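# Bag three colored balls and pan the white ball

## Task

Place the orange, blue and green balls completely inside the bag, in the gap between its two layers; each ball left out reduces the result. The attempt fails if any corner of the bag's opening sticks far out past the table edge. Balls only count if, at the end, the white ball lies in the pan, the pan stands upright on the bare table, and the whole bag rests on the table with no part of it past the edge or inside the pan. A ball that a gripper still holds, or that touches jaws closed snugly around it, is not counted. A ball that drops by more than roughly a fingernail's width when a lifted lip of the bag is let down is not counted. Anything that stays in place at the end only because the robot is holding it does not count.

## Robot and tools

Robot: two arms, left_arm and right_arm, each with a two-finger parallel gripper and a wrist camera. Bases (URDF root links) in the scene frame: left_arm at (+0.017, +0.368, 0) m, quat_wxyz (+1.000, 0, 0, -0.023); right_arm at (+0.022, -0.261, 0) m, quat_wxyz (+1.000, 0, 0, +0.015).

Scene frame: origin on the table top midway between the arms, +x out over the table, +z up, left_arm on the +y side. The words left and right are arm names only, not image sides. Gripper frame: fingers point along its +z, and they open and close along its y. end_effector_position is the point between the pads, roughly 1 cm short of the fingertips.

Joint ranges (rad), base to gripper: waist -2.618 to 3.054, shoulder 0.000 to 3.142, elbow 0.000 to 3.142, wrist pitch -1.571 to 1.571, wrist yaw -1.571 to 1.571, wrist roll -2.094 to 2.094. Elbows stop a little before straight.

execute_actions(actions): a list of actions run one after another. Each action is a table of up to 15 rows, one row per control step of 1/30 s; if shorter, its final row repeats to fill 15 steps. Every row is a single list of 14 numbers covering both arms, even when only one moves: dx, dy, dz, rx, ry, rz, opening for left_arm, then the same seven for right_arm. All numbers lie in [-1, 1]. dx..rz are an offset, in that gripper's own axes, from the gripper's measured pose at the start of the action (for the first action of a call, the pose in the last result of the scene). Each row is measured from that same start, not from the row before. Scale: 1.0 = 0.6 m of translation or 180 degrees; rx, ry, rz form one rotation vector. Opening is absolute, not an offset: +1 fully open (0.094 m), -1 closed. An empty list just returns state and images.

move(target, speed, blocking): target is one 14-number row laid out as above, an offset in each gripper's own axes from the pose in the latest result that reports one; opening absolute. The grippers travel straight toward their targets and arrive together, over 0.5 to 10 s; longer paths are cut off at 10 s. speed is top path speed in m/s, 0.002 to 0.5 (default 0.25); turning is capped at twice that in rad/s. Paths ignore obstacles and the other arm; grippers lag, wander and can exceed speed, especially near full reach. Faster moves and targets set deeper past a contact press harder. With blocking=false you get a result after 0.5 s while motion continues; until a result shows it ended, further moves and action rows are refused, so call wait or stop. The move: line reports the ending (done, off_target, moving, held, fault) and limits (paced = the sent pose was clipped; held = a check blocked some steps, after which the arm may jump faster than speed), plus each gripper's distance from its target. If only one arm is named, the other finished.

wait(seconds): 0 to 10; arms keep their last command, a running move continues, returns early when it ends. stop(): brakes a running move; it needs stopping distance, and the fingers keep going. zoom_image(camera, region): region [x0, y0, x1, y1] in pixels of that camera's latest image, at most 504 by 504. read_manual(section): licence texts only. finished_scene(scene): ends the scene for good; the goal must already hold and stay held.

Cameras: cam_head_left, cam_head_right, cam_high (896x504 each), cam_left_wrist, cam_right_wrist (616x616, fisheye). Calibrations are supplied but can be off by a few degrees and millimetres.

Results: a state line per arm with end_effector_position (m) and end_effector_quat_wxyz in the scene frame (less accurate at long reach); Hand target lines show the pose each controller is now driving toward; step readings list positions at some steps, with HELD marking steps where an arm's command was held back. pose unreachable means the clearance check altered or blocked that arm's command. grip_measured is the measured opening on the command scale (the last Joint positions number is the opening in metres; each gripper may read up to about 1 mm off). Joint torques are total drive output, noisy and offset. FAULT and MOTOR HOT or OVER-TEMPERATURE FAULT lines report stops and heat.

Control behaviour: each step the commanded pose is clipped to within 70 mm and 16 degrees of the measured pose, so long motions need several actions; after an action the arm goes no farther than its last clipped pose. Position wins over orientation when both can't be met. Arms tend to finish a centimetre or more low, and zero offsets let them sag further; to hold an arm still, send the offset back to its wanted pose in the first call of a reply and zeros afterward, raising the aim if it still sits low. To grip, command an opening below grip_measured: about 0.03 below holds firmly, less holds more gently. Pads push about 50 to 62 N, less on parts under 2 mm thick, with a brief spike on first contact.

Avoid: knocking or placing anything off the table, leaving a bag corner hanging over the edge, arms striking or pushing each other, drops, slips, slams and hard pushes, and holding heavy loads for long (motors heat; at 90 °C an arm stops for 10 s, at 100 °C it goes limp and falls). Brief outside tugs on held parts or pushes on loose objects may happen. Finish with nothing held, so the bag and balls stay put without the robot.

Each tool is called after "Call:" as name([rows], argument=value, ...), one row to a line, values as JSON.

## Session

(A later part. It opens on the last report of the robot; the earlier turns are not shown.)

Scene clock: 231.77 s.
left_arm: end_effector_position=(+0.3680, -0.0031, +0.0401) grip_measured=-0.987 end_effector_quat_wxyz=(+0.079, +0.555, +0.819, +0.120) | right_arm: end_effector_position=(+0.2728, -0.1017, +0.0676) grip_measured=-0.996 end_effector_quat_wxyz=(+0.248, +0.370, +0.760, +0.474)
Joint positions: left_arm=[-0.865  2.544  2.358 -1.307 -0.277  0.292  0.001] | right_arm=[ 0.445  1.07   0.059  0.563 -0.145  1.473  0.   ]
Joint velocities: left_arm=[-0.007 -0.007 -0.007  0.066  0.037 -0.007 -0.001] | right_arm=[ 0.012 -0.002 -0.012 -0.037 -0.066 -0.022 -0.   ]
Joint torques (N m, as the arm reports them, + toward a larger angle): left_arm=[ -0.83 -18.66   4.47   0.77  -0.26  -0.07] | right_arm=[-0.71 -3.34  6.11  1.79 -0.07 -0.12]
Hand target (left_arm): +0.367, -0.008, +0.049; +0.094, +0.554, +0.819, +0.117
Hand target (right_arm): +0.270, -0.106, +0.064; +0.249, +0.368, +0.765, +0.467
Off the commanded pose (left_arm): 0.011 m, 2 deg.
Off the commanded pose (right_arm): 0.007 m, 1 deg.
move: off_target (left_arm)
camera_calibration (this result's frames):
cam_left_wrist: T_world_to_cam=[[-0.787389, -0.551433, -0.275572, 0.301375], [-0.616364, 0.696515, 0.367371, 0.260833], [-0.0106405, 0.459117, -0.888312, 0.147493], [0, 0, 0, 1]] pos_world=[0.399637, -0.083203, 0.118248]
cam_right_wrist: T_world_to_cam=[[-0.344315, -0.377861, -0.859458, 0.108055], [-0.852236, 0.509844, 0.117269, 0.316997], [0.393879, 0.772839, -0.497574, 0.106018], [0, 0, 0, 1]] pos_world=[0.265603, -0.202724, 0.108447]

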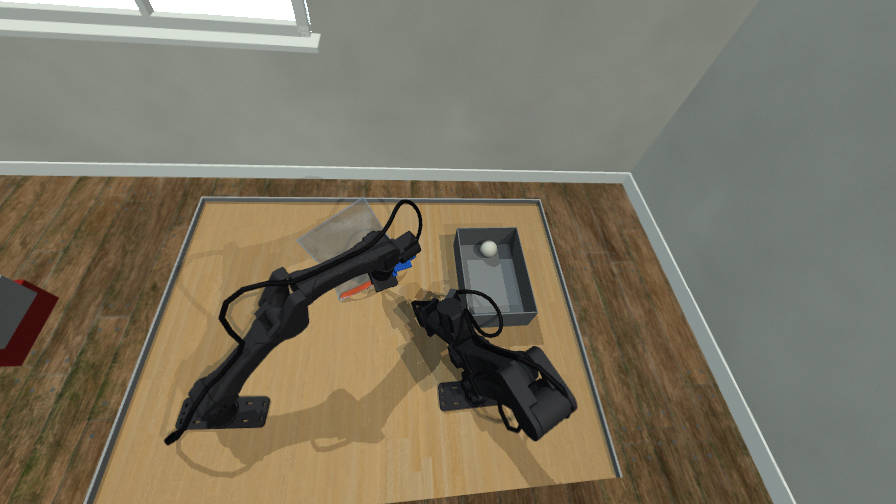

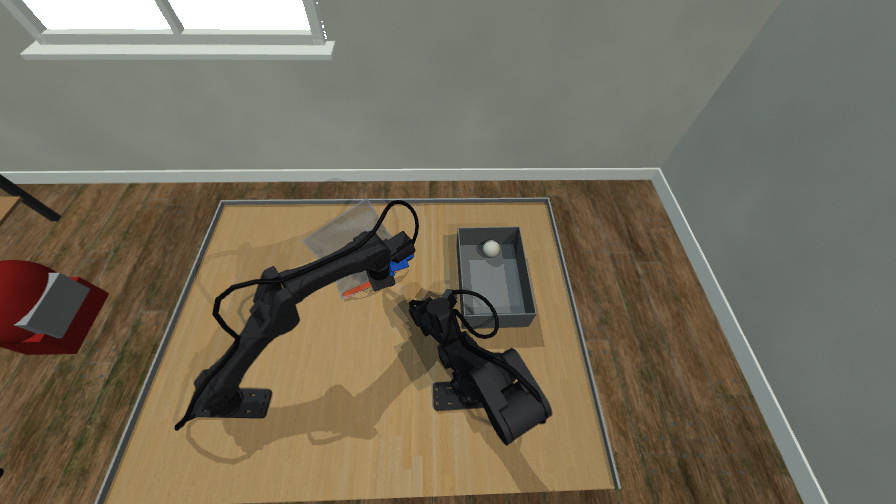

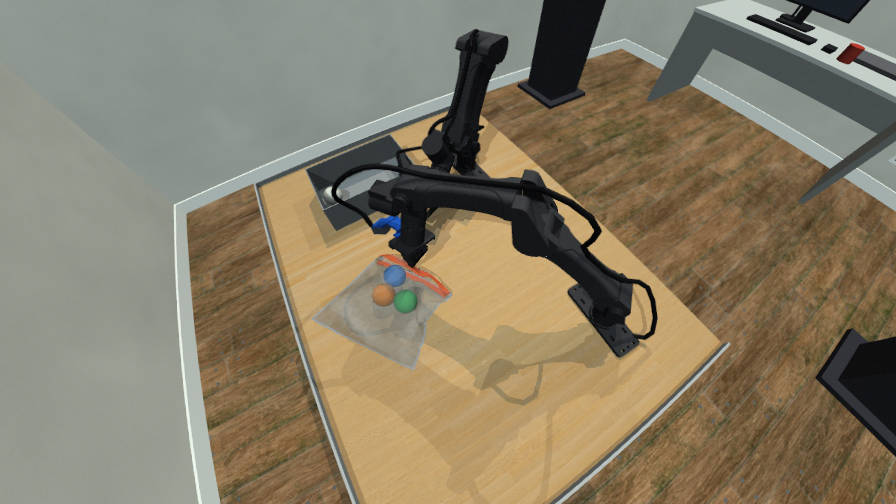

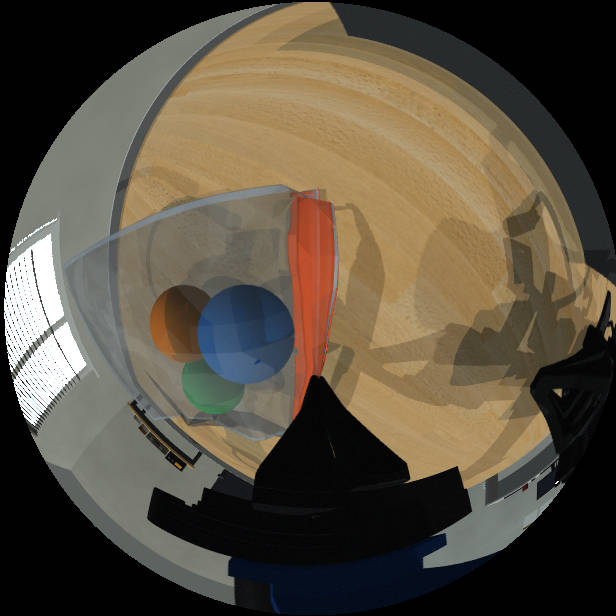

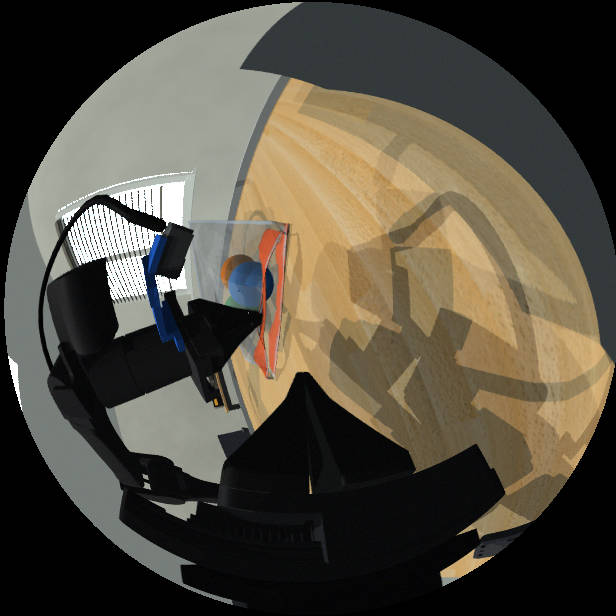

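Call:
move(target=[0,0,0,0,0,0,-0.5,0,0,0,0,0,0,-1])

Call:
move(target=[0,-0.03,-0.13,0,0,0,-0.5,0,0,0,0,0,0,-1], speed=0.08)

Scene clock: 232.77 s.
left_arm: end_effector_position=(+0.3680, -0.0032, +0.0401) grip_measured=-0.501 end_effector_quat_wxyz=(+0.079, +0.555, +0.819, +0.120) | right_arm: end_effector_position=(+0.2726, -0.1018, +0.0672) grip_measured=-0.996 end_effector_quat_wxyz=(+0.247, +0.370, +0.760, +0.473)
Joint positions: left_arm=[-0.865  2.544  2.358 -1.306 -0.277  0.292  0.023] | right_arm=[ 0.445  1.07   0.059  0.561 -0.145  1.472  0.   ]
Joint velocities: left_arm=[-0.022 -0.012  0.022  0.037  0.007 -0.007  0.001] | right_arm=[-0.012  0.002  0.012 -0.066 -0.081  0.007 -0.   ]
Joint torques (N m, as the arm reports them, + toward a larger angle): left_arm=[  0.01 -16.41   5.58   0.55  -0.2    0.02] | right_arm=[ 0.05 -1.21  7.15  2.04 -0.06  0.02]
Hand target (left_arm): +0.368, -0.003, +0.040; +0.079, +0.555, +0.819, +0.120
Hand target (right_arm): +0.273, -0.102, +0.068; +0.248, +0.370, +0.760, +0.474
Off the commanded pose (left_arm): 0.000 m, 0 deg.
Off the commanded pose (right_arm): 0.000 m, 0 deg.
move: done
camera_calibration (this result's frames):
cam_left_wrist: T_world_to_cam=[[-0.787325, -0.551516, -0.27559, 0.301358], [-0.61645, 0.696626, 0.367017, 0.260962], [-0.0104328, 0.458849, -0.888453, 0.147462], [0, 0, 0, 1]] pos_world=[0.399675, -0.0832521, 0.118287]
cam_right_wrist: T_world_to_cam=[[-0.345533, -0.378906, -0.858509, 0.107762], [-0.852145, 0.50984, 0.117952, 0.316855], [0.393009, 0.77233, -0.499049, 0.106261], [0, 0, 0, 1]] pos_world=[0.26548, -0.202782, 0.108171]

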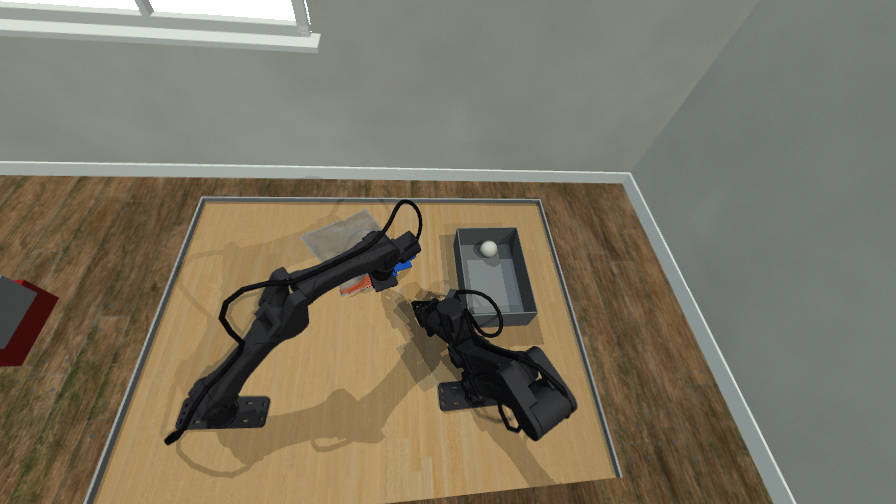

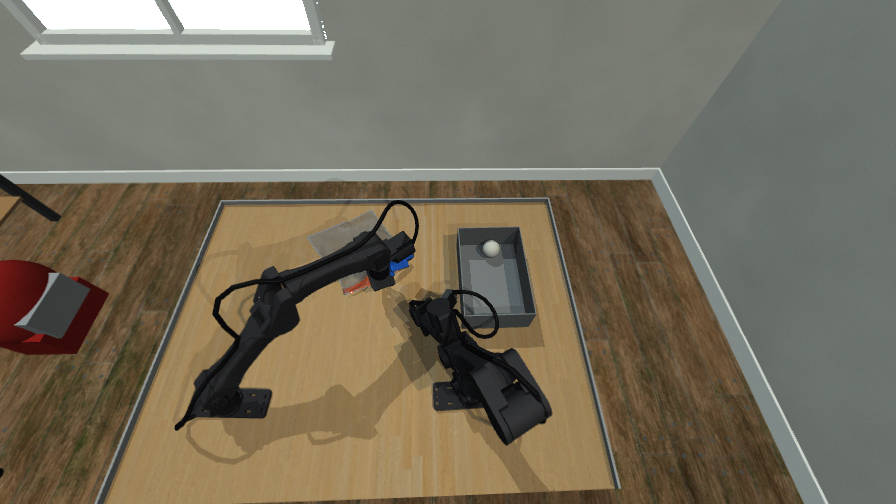

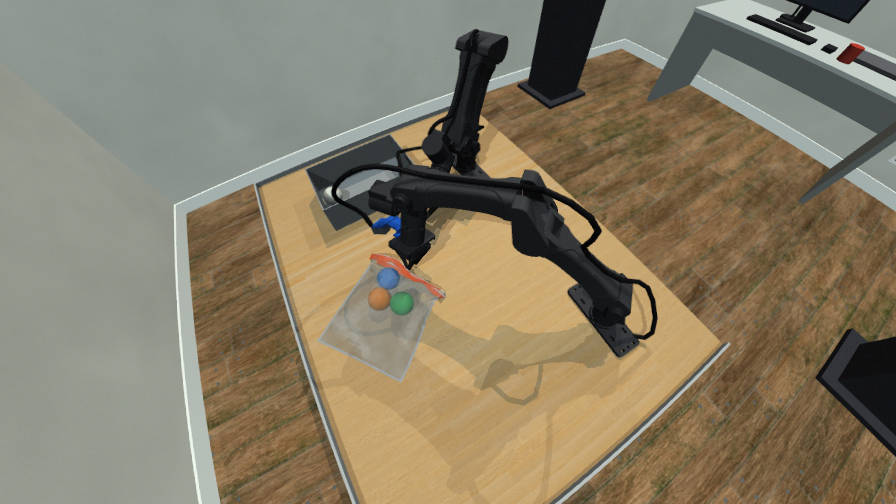

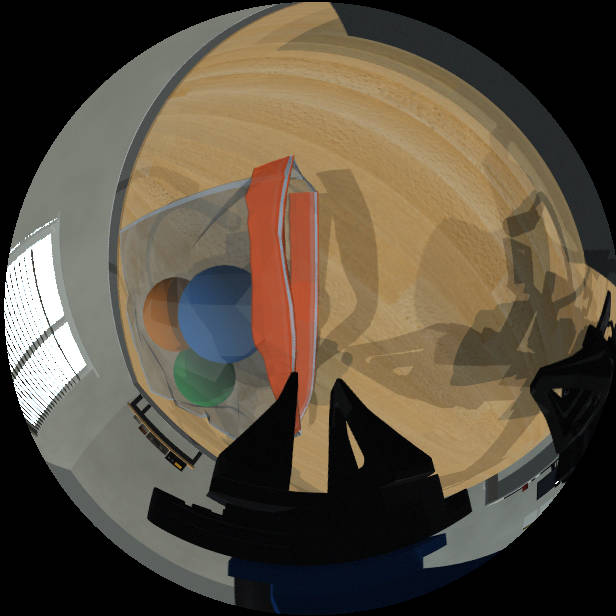

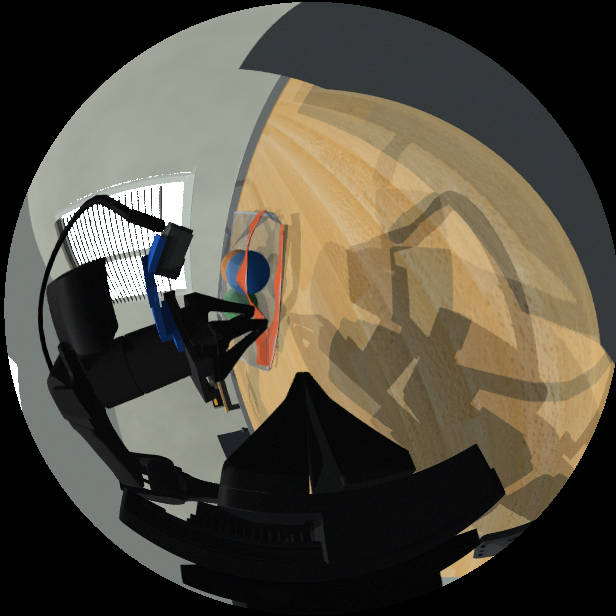

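Scene clock: 234.13 s.
left_arm: end_effector_position=(+0.3320, -0.0188, +0.0960) grip_measured=-0.501 end_effector_quat_wxyz=(+0.082, +0.560, +0.816, +0.116) | right_arm: end_effector_position=(+0.2726, -0.1018, +0.0672) grip_measured=-0.996 end_effector_quat_wxyz=(+0.247, +0.370, +0.760, +0.473)
Joint positions: left_arm=[-0.942  2.544  2.585 -1.544 -0.277  0.225  0.023] | right_arm=[ 0.445  1.07   0.059  0.561 -0.145  1.472  0.   ]
Joint velocities: left_arm=[-0.007 -0.007 -0.007 -0.051 -0.022 -0.066 -0.   ] | right_arm=[-0.002 -0.002  0.017 -0.022  0.037  0.007 -0.001]
Joint torques (N m, as the arm reports them, + toward a larger angle): left_arm=[ -0.45 -17.75   6.4    0.39  -0.28  -0.08] | right_arm=[ 0.04 -1.24  7.15  2.02 -0.05  0.01]
Hand target (left_arm): +0.330, -0.019, +0.109; +0.093, +0.557, +0.817, +0.114
Hand target (right_arm): +0.273, -0.102, +0.067; +0.247, +0.370, +0.760, +0.473
Off the commanded pose (left_arm): 0.014 m, 1 deg.
Off the commanded pose (right_arm): 0.000 m, 0 deg.
joint sent to its limit (left arm) — the command would take joint 4 (wrist pitch) past its lower limit, so that joint was sent only as far as its limit.
move: off_target (left_arm)
camera_calibration (this result's frames):
cam_left_wrist: T_world_to_cam=[[-0.793936, -0.544174, -0.271184, 0.281739], [-0.607985, 0.707256, 0.360753, 0.227051], [-0.00451615, 0.45129, -0.892366, 0.202214], [0, 0, 0, 1]] pos_world=[0.362639, -0.0985257, 0.174942]
cam_right_wrist: T_world_to_cam=[[-0.345533, -0.378906, -0.858509, 0.107762], [-0.852145, 0.50984, 0.117952, 0.316855], [0.393009, 0.77233, -0.499049, 0.106261], [0, 0, 0, 1]] pos_world=[0.26548, -0.202782, 0.108171]

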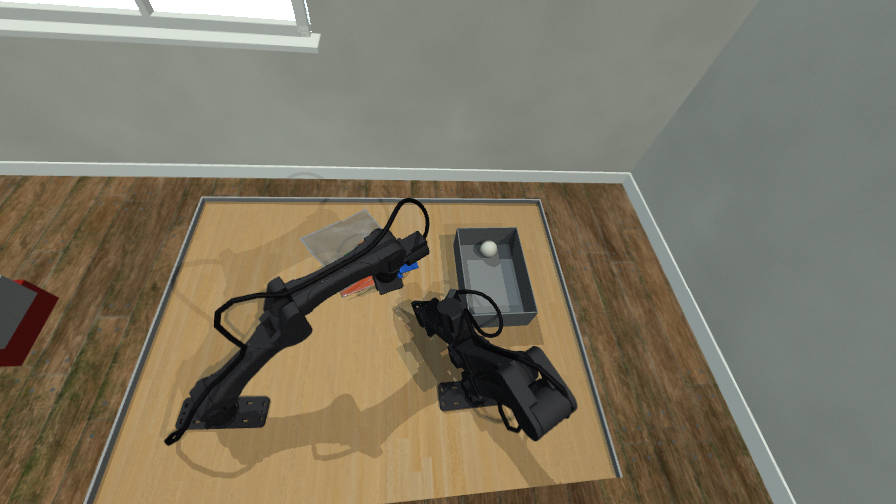

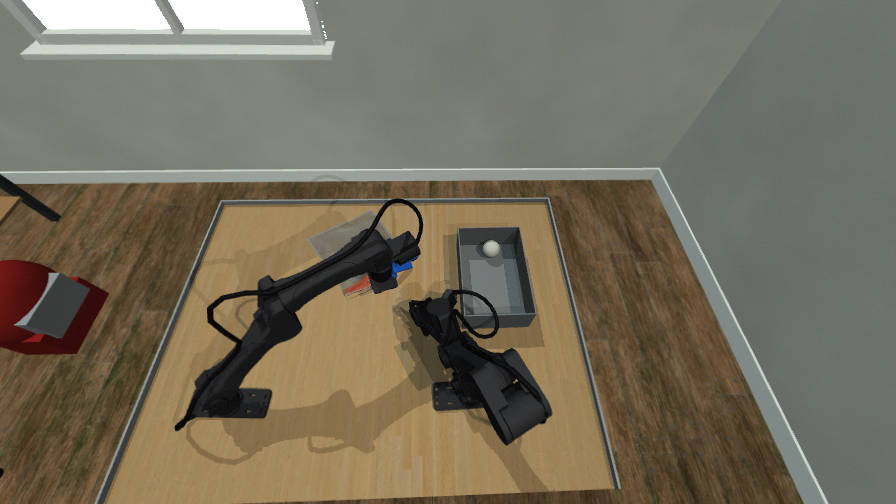

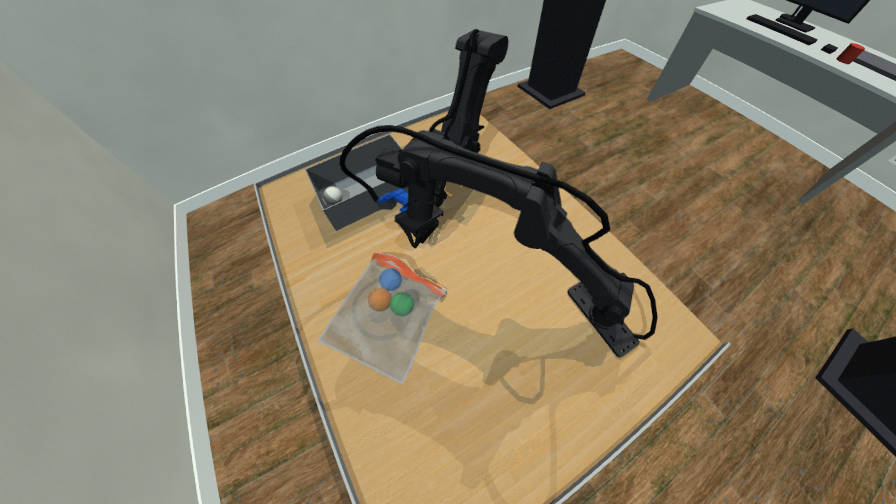

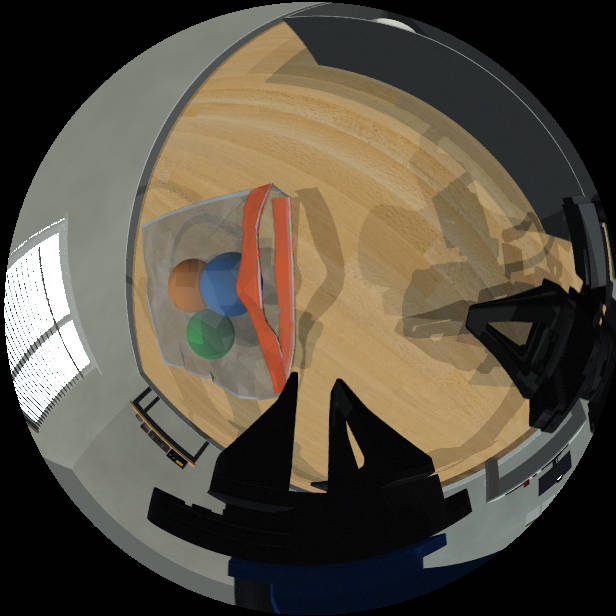

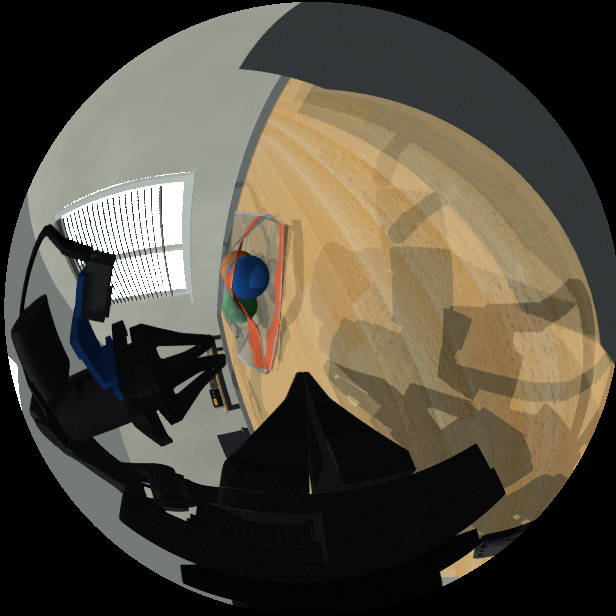

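Call:
move(target=[0.22,-0.05,0,0,0,0,0.5,0,0,0,0,0,0,-1], speed=0.2)

Scene clock: 236.00 s.
left_arm: end_effector_position=(+0.2576, +0.0935, +0.0880) grip_measured=+0.499 end_effector_quat_wxyz=(+0.070, +0.562, +0.815, +0.120) | right_arm: end_effector_position=(+0.2726, -0.1018, +0.0672) grip_measured=-0.996 end_effector_quat_wxyz=(+0.247, +0.370, +0.760, +0.473)
Joint positions: left_arm=[-0.942  1.89   1.492 -1.13  -0.276  0.226  0.07 ] | right_arm=[ 0.445  1.07   0.059  0.561 -0.145  1.472  0.   ]
Joint velocities: left_arm=[ 0.012  0.007 -0.012  0.066 -0.037 -0.007 -0.001] | right_arm=[ 0.007 -0.007 -0.017  0.066 -0.051 -0.022  0.001]
Joint torques (N m, as the arm reports them, + toward a larger angle): left_arm=[  0.27 -12.35   4.62   0.73  -0.19   0.07] | right_arm=[ 0.01 -1.24  7.16  2.04 -0.04  0.  ]
Hand target (left_arm): +0.260, +0.093, +0.091; +0.082, +0.560, +0.816, +0.116
Hand target (right_arm): +0.273, -0.102, +0.067; +0.247, +0.370, +0.760, +0.473
Off the commanded pose (left_arm): 0.001 m, 1 deg.
Off the commanded pose (right_arm): 0.000 m, 0 deg.
move: done
camera_calibration (this result's frames):
cam_left_wrist: T_world_to_cam=[[-0.798461, -0.537882, -0.270452, 0.282116], [-0.601791, 0.69995, 0.384601, 0.102299], [-0.0175671, 0.469844, -0.882575, 0.144758], [0, 0, 0, 1]] pos_world=[0.289364, 0.0121273, 0.164715]
cam_right_wrist: T_world_to_cam=[[-0.345533, -0.378906, -0.858509, 0.107762], [-0.852145, 0.50984, 0.117952, 0.316855], [0.393009, 0.77233, -0.499049, 0.106261], [0, 0, 0, 1]] pos_world=[0.26548, -0.202782, 0.108171]

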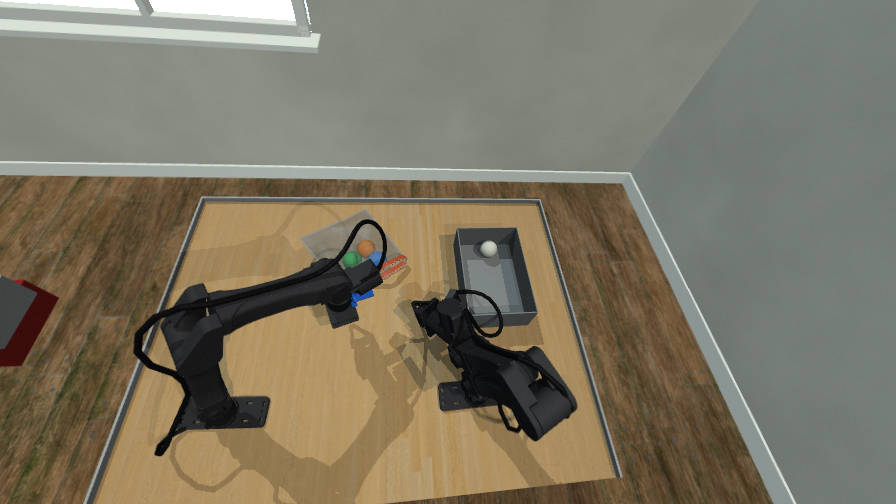

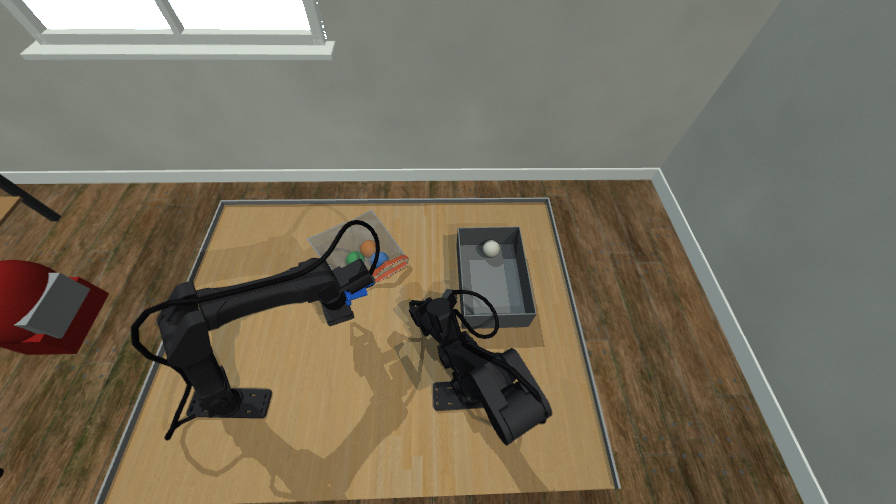

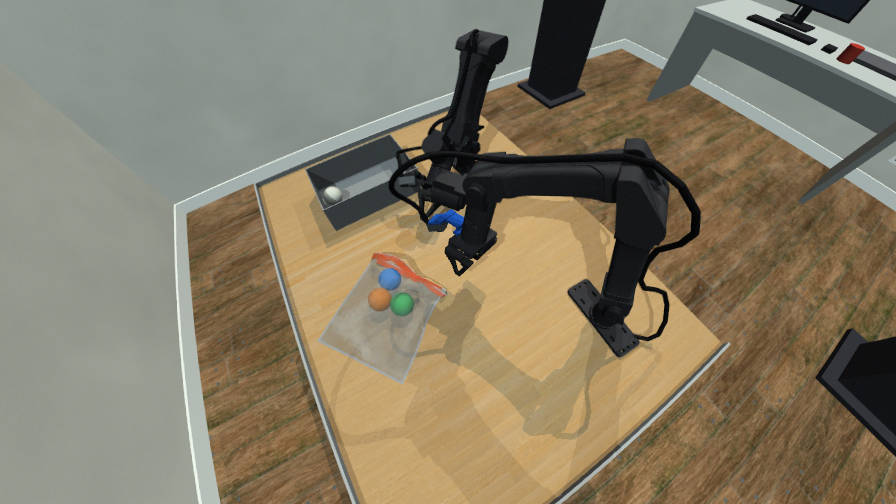

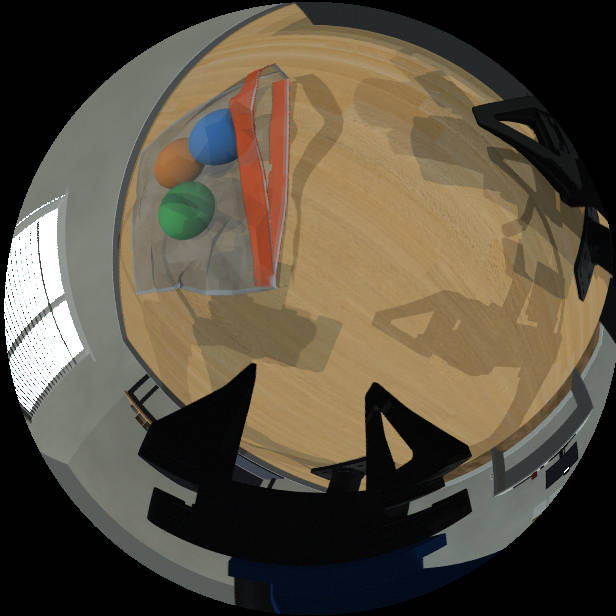

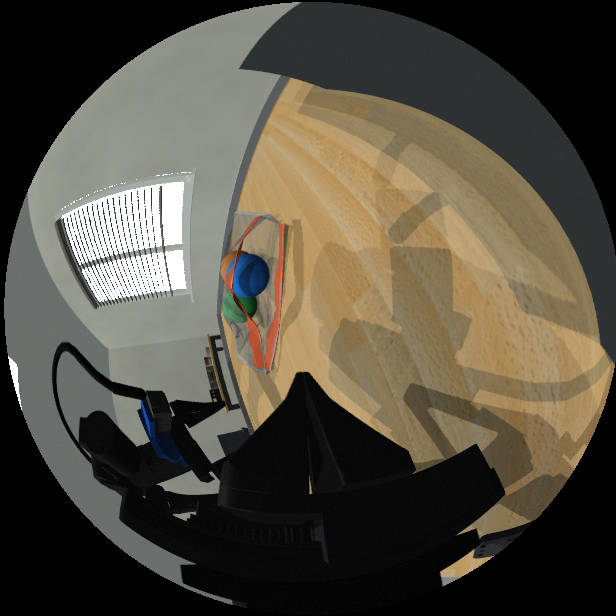

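Call:
move(target=[0,0,0,0,0,0,0.5,-0.007,0.05,0.185,0,0,0,-1], speed=0.1)

Scene clock: 237.83 s.
left_arm: end_effector_position=(+0.2579, +0.0932, +0.0880) grip_measured=+0.499 end_effector_quat_wxyz=(+0.071, +0.562, +0.815, +0.120) | right_arm: end_effector_position=(+0.3624, -0.0394, +0.0476) grip_measured=-0.996 end_effector_quat_wxyz=(+0.248, +0.369, +0.760, +0.474)
Joint positions: left_arm=[-0.942  1.89   1.492 -1.128 -0.276  0.226  0.07 ] | right_arm=[ 0.503  1.751  0.414  0.894 -0.094  1.497  0.   ]
Joint velocities: left_arm=[ 0.002 -0.002  0.017 -0.022 -0.051 -0.022  0.001] | right_arm=[-0.012 -0.002 -0.012  0.051 -0.051  0.037 -0.   ]
Joint torques (N m, as the arm reports them, + toward a larger angle): left_arm=[ -0.06 -10.56   5.61   0.47  -0.19   0.03] | right_arm=[ 0.73 -4.52  6.94  2.04  0.04  0.04]
Hand target (left_arm): +0.258, +0.094, +0.088; +0.070, +0.562, +0.815, +0.120
Hand target (right_arm): +0.365, -0.035, +0.045; +0.247, +0.370, +0.760, +0.473
Off the commanded pose (left_arm): 0.000 m, 0 deg.
Off the commanded pose (right_arm): 0.004 m, 0 deg.
move: done
camera_calibration (this result's frames):
cam_left_wrist: T_world_to_cam=[[-0.798386, -0.537993, -0.270451, 0.282108], [-0.60192, 0.700745, 0.382947, 0.102818], [-0.0165061, 0.468529, -0.883294, 0.144873], [0, 0, 0, 1]] pos_world=[0.289511, 0.011846, 0.164888]
cam_right_wrist: T_world_to_cam=[[-0.342602, -0.37764, -0.86024, 0.144671], [-0.852941, 0.508888, 0.116296, 0.364188], [0.393848, 0.773577, -0.49645, 0.0126365], [0, 0, 0, 1]] pos_world=[0.355219, -0.140473, 0.0883717]

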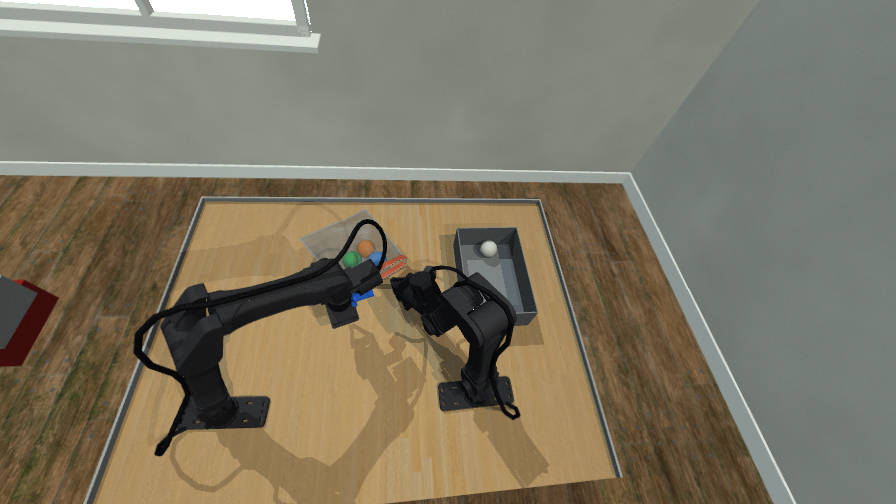

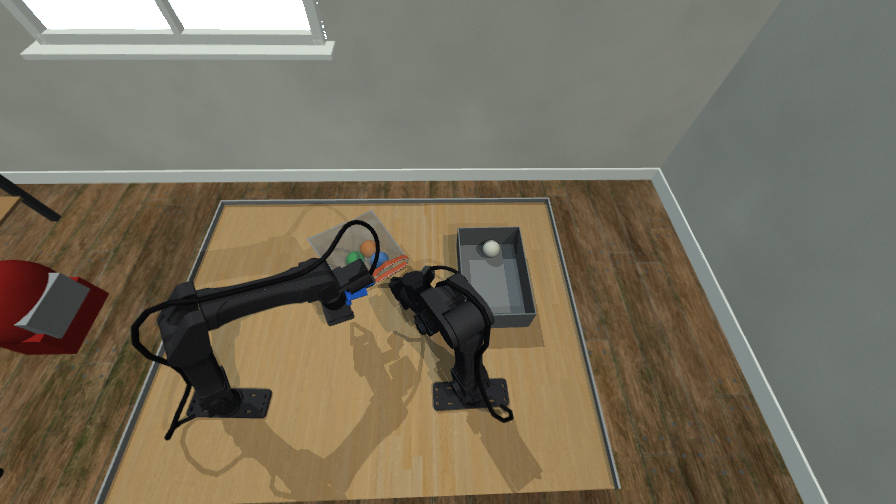

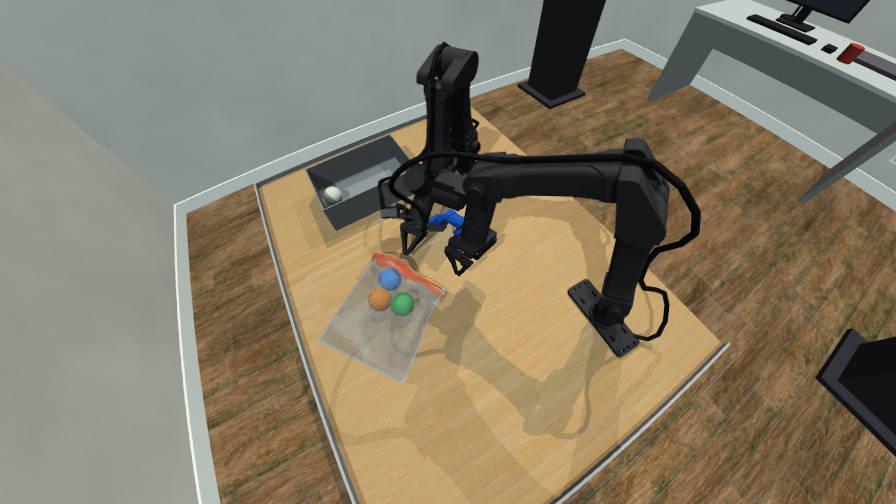

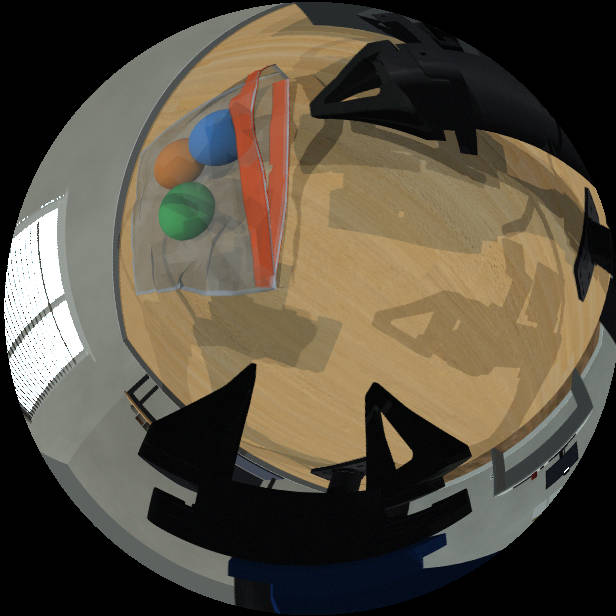

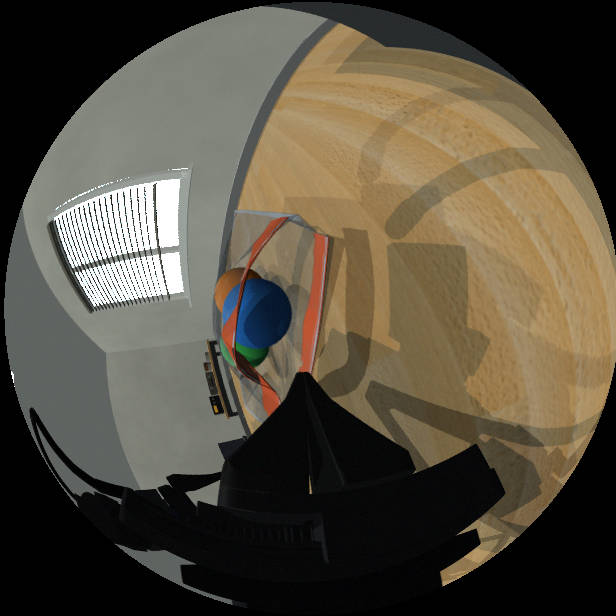

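Call:
move(target=[0,0,0,0,0,0,0.5,0.004,0.05,0.125,0,0,0,-1], speed=0.04)

Scene clock: 240.40 s.
left_arm: end_effector_position=(+0.2579, +0.0932, +0.0880) grip_measured=+0.499 end_effector_quat_wxyz=(+0.071, +0.562, +0.815, +0.120) | right_arm: end_effector_position=(+0.4250, +0.0092, +0.0552) grip_measured=-0.996 end_effector_quat_wxyz=(+0.257, +0.363, +0.750, +0.489)
Joint positions: left_arm=[-0.942  1.89   1.492 -1.128 -0.276  0.226  0.07 ] | right_arm=[ 0.534  1.956  0.723  0.832 -0.065  1.509  0.   ]
Joint velocities: left_arm=[ 0.012  0.007 -0.007 -0.037  0.007 -0.007 -0.   ] | right_arm=[-0.012 -0.002  0.002  0.007 -0.007 -0.066  0.001]
Joint torques (N m, as the arm reports them, + toward a larger angle): left_arm=[  0.03 -10.55   5.56   0.47  -0.2    0.  ] | right_arm=[ 0.79 -6.91  7.69  1.79  0.07  0.05]
Hand target (left_arm): +0.258, +0.093, +0.088; +0.071, +0.562, +0.815, +0.120
Hand target (right_arm): +0.424, +0.012, +0.043; +0.248, +0.369, +0.759, +0.475
Off the commanded pose (left_arm): 0.000 m, 0 deg.
Off the commanded pose (right_arm): 0.013 m, 2 deg.
move: off_target (right_arm)
camera_calibration (this result's frames):
cam_left_wrist: T_world_to_cam=[[-0.798386, -0.537993, -0.270451, 0.282108], [-0.60192, 0.700745, 0.382947, 0.102818], [-0.0165061, 0.468529, -0.883294, 0.144873], [0, 0, 0, 1]] pos_world=[0.289511, 0.011846, 0.164888]
cam_right_wrist: T_world_to_cam=[[-0.311344, -0.359075, -0.879847, 0.178644], [-0.856836, 0.506478, 0.0965023, 0.394765], [0.410971, 0.783929, -0.465357, -0.0549295], [0, 0, 0, 1]] pos_world=[0.416443, -0.0927321, 0.0935218]

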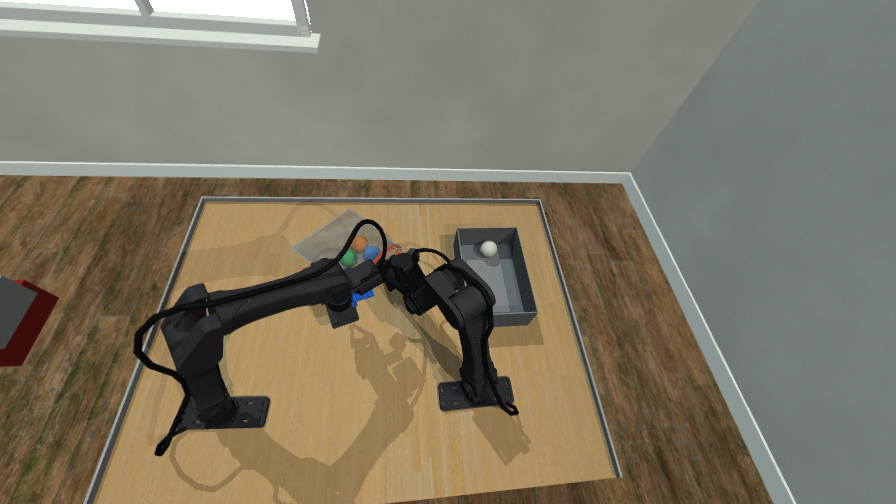

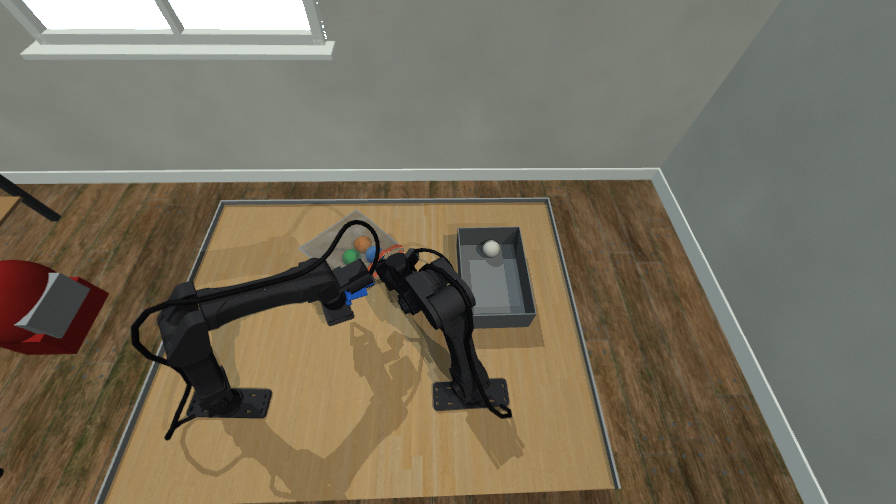

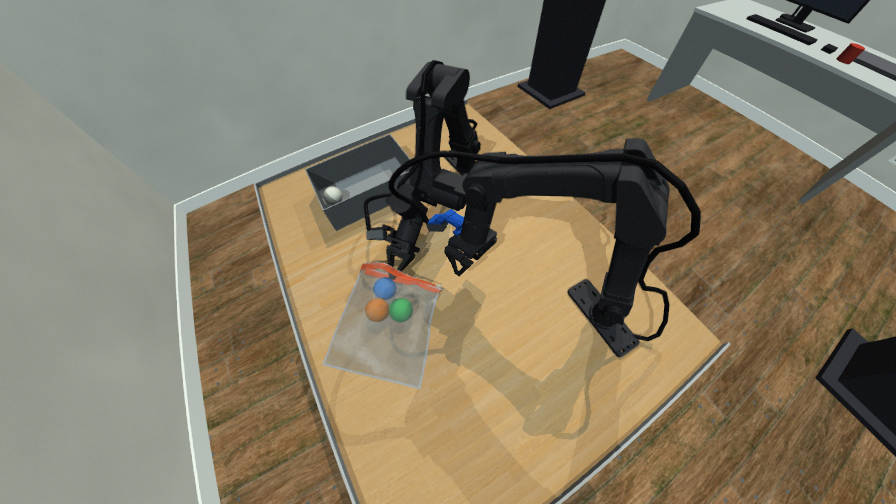

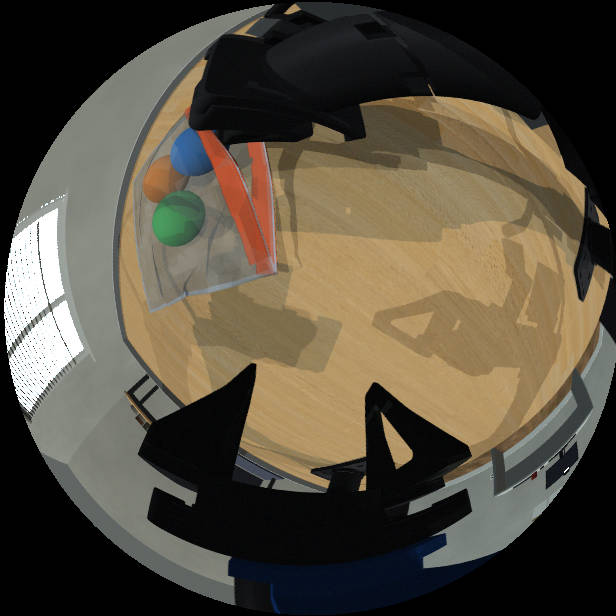

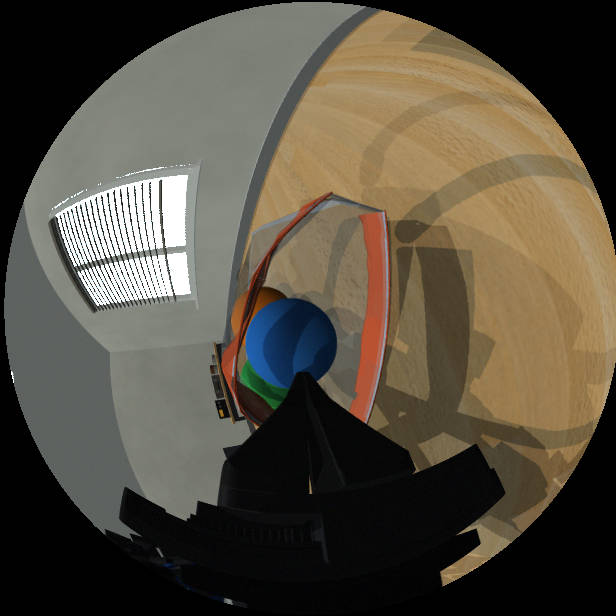

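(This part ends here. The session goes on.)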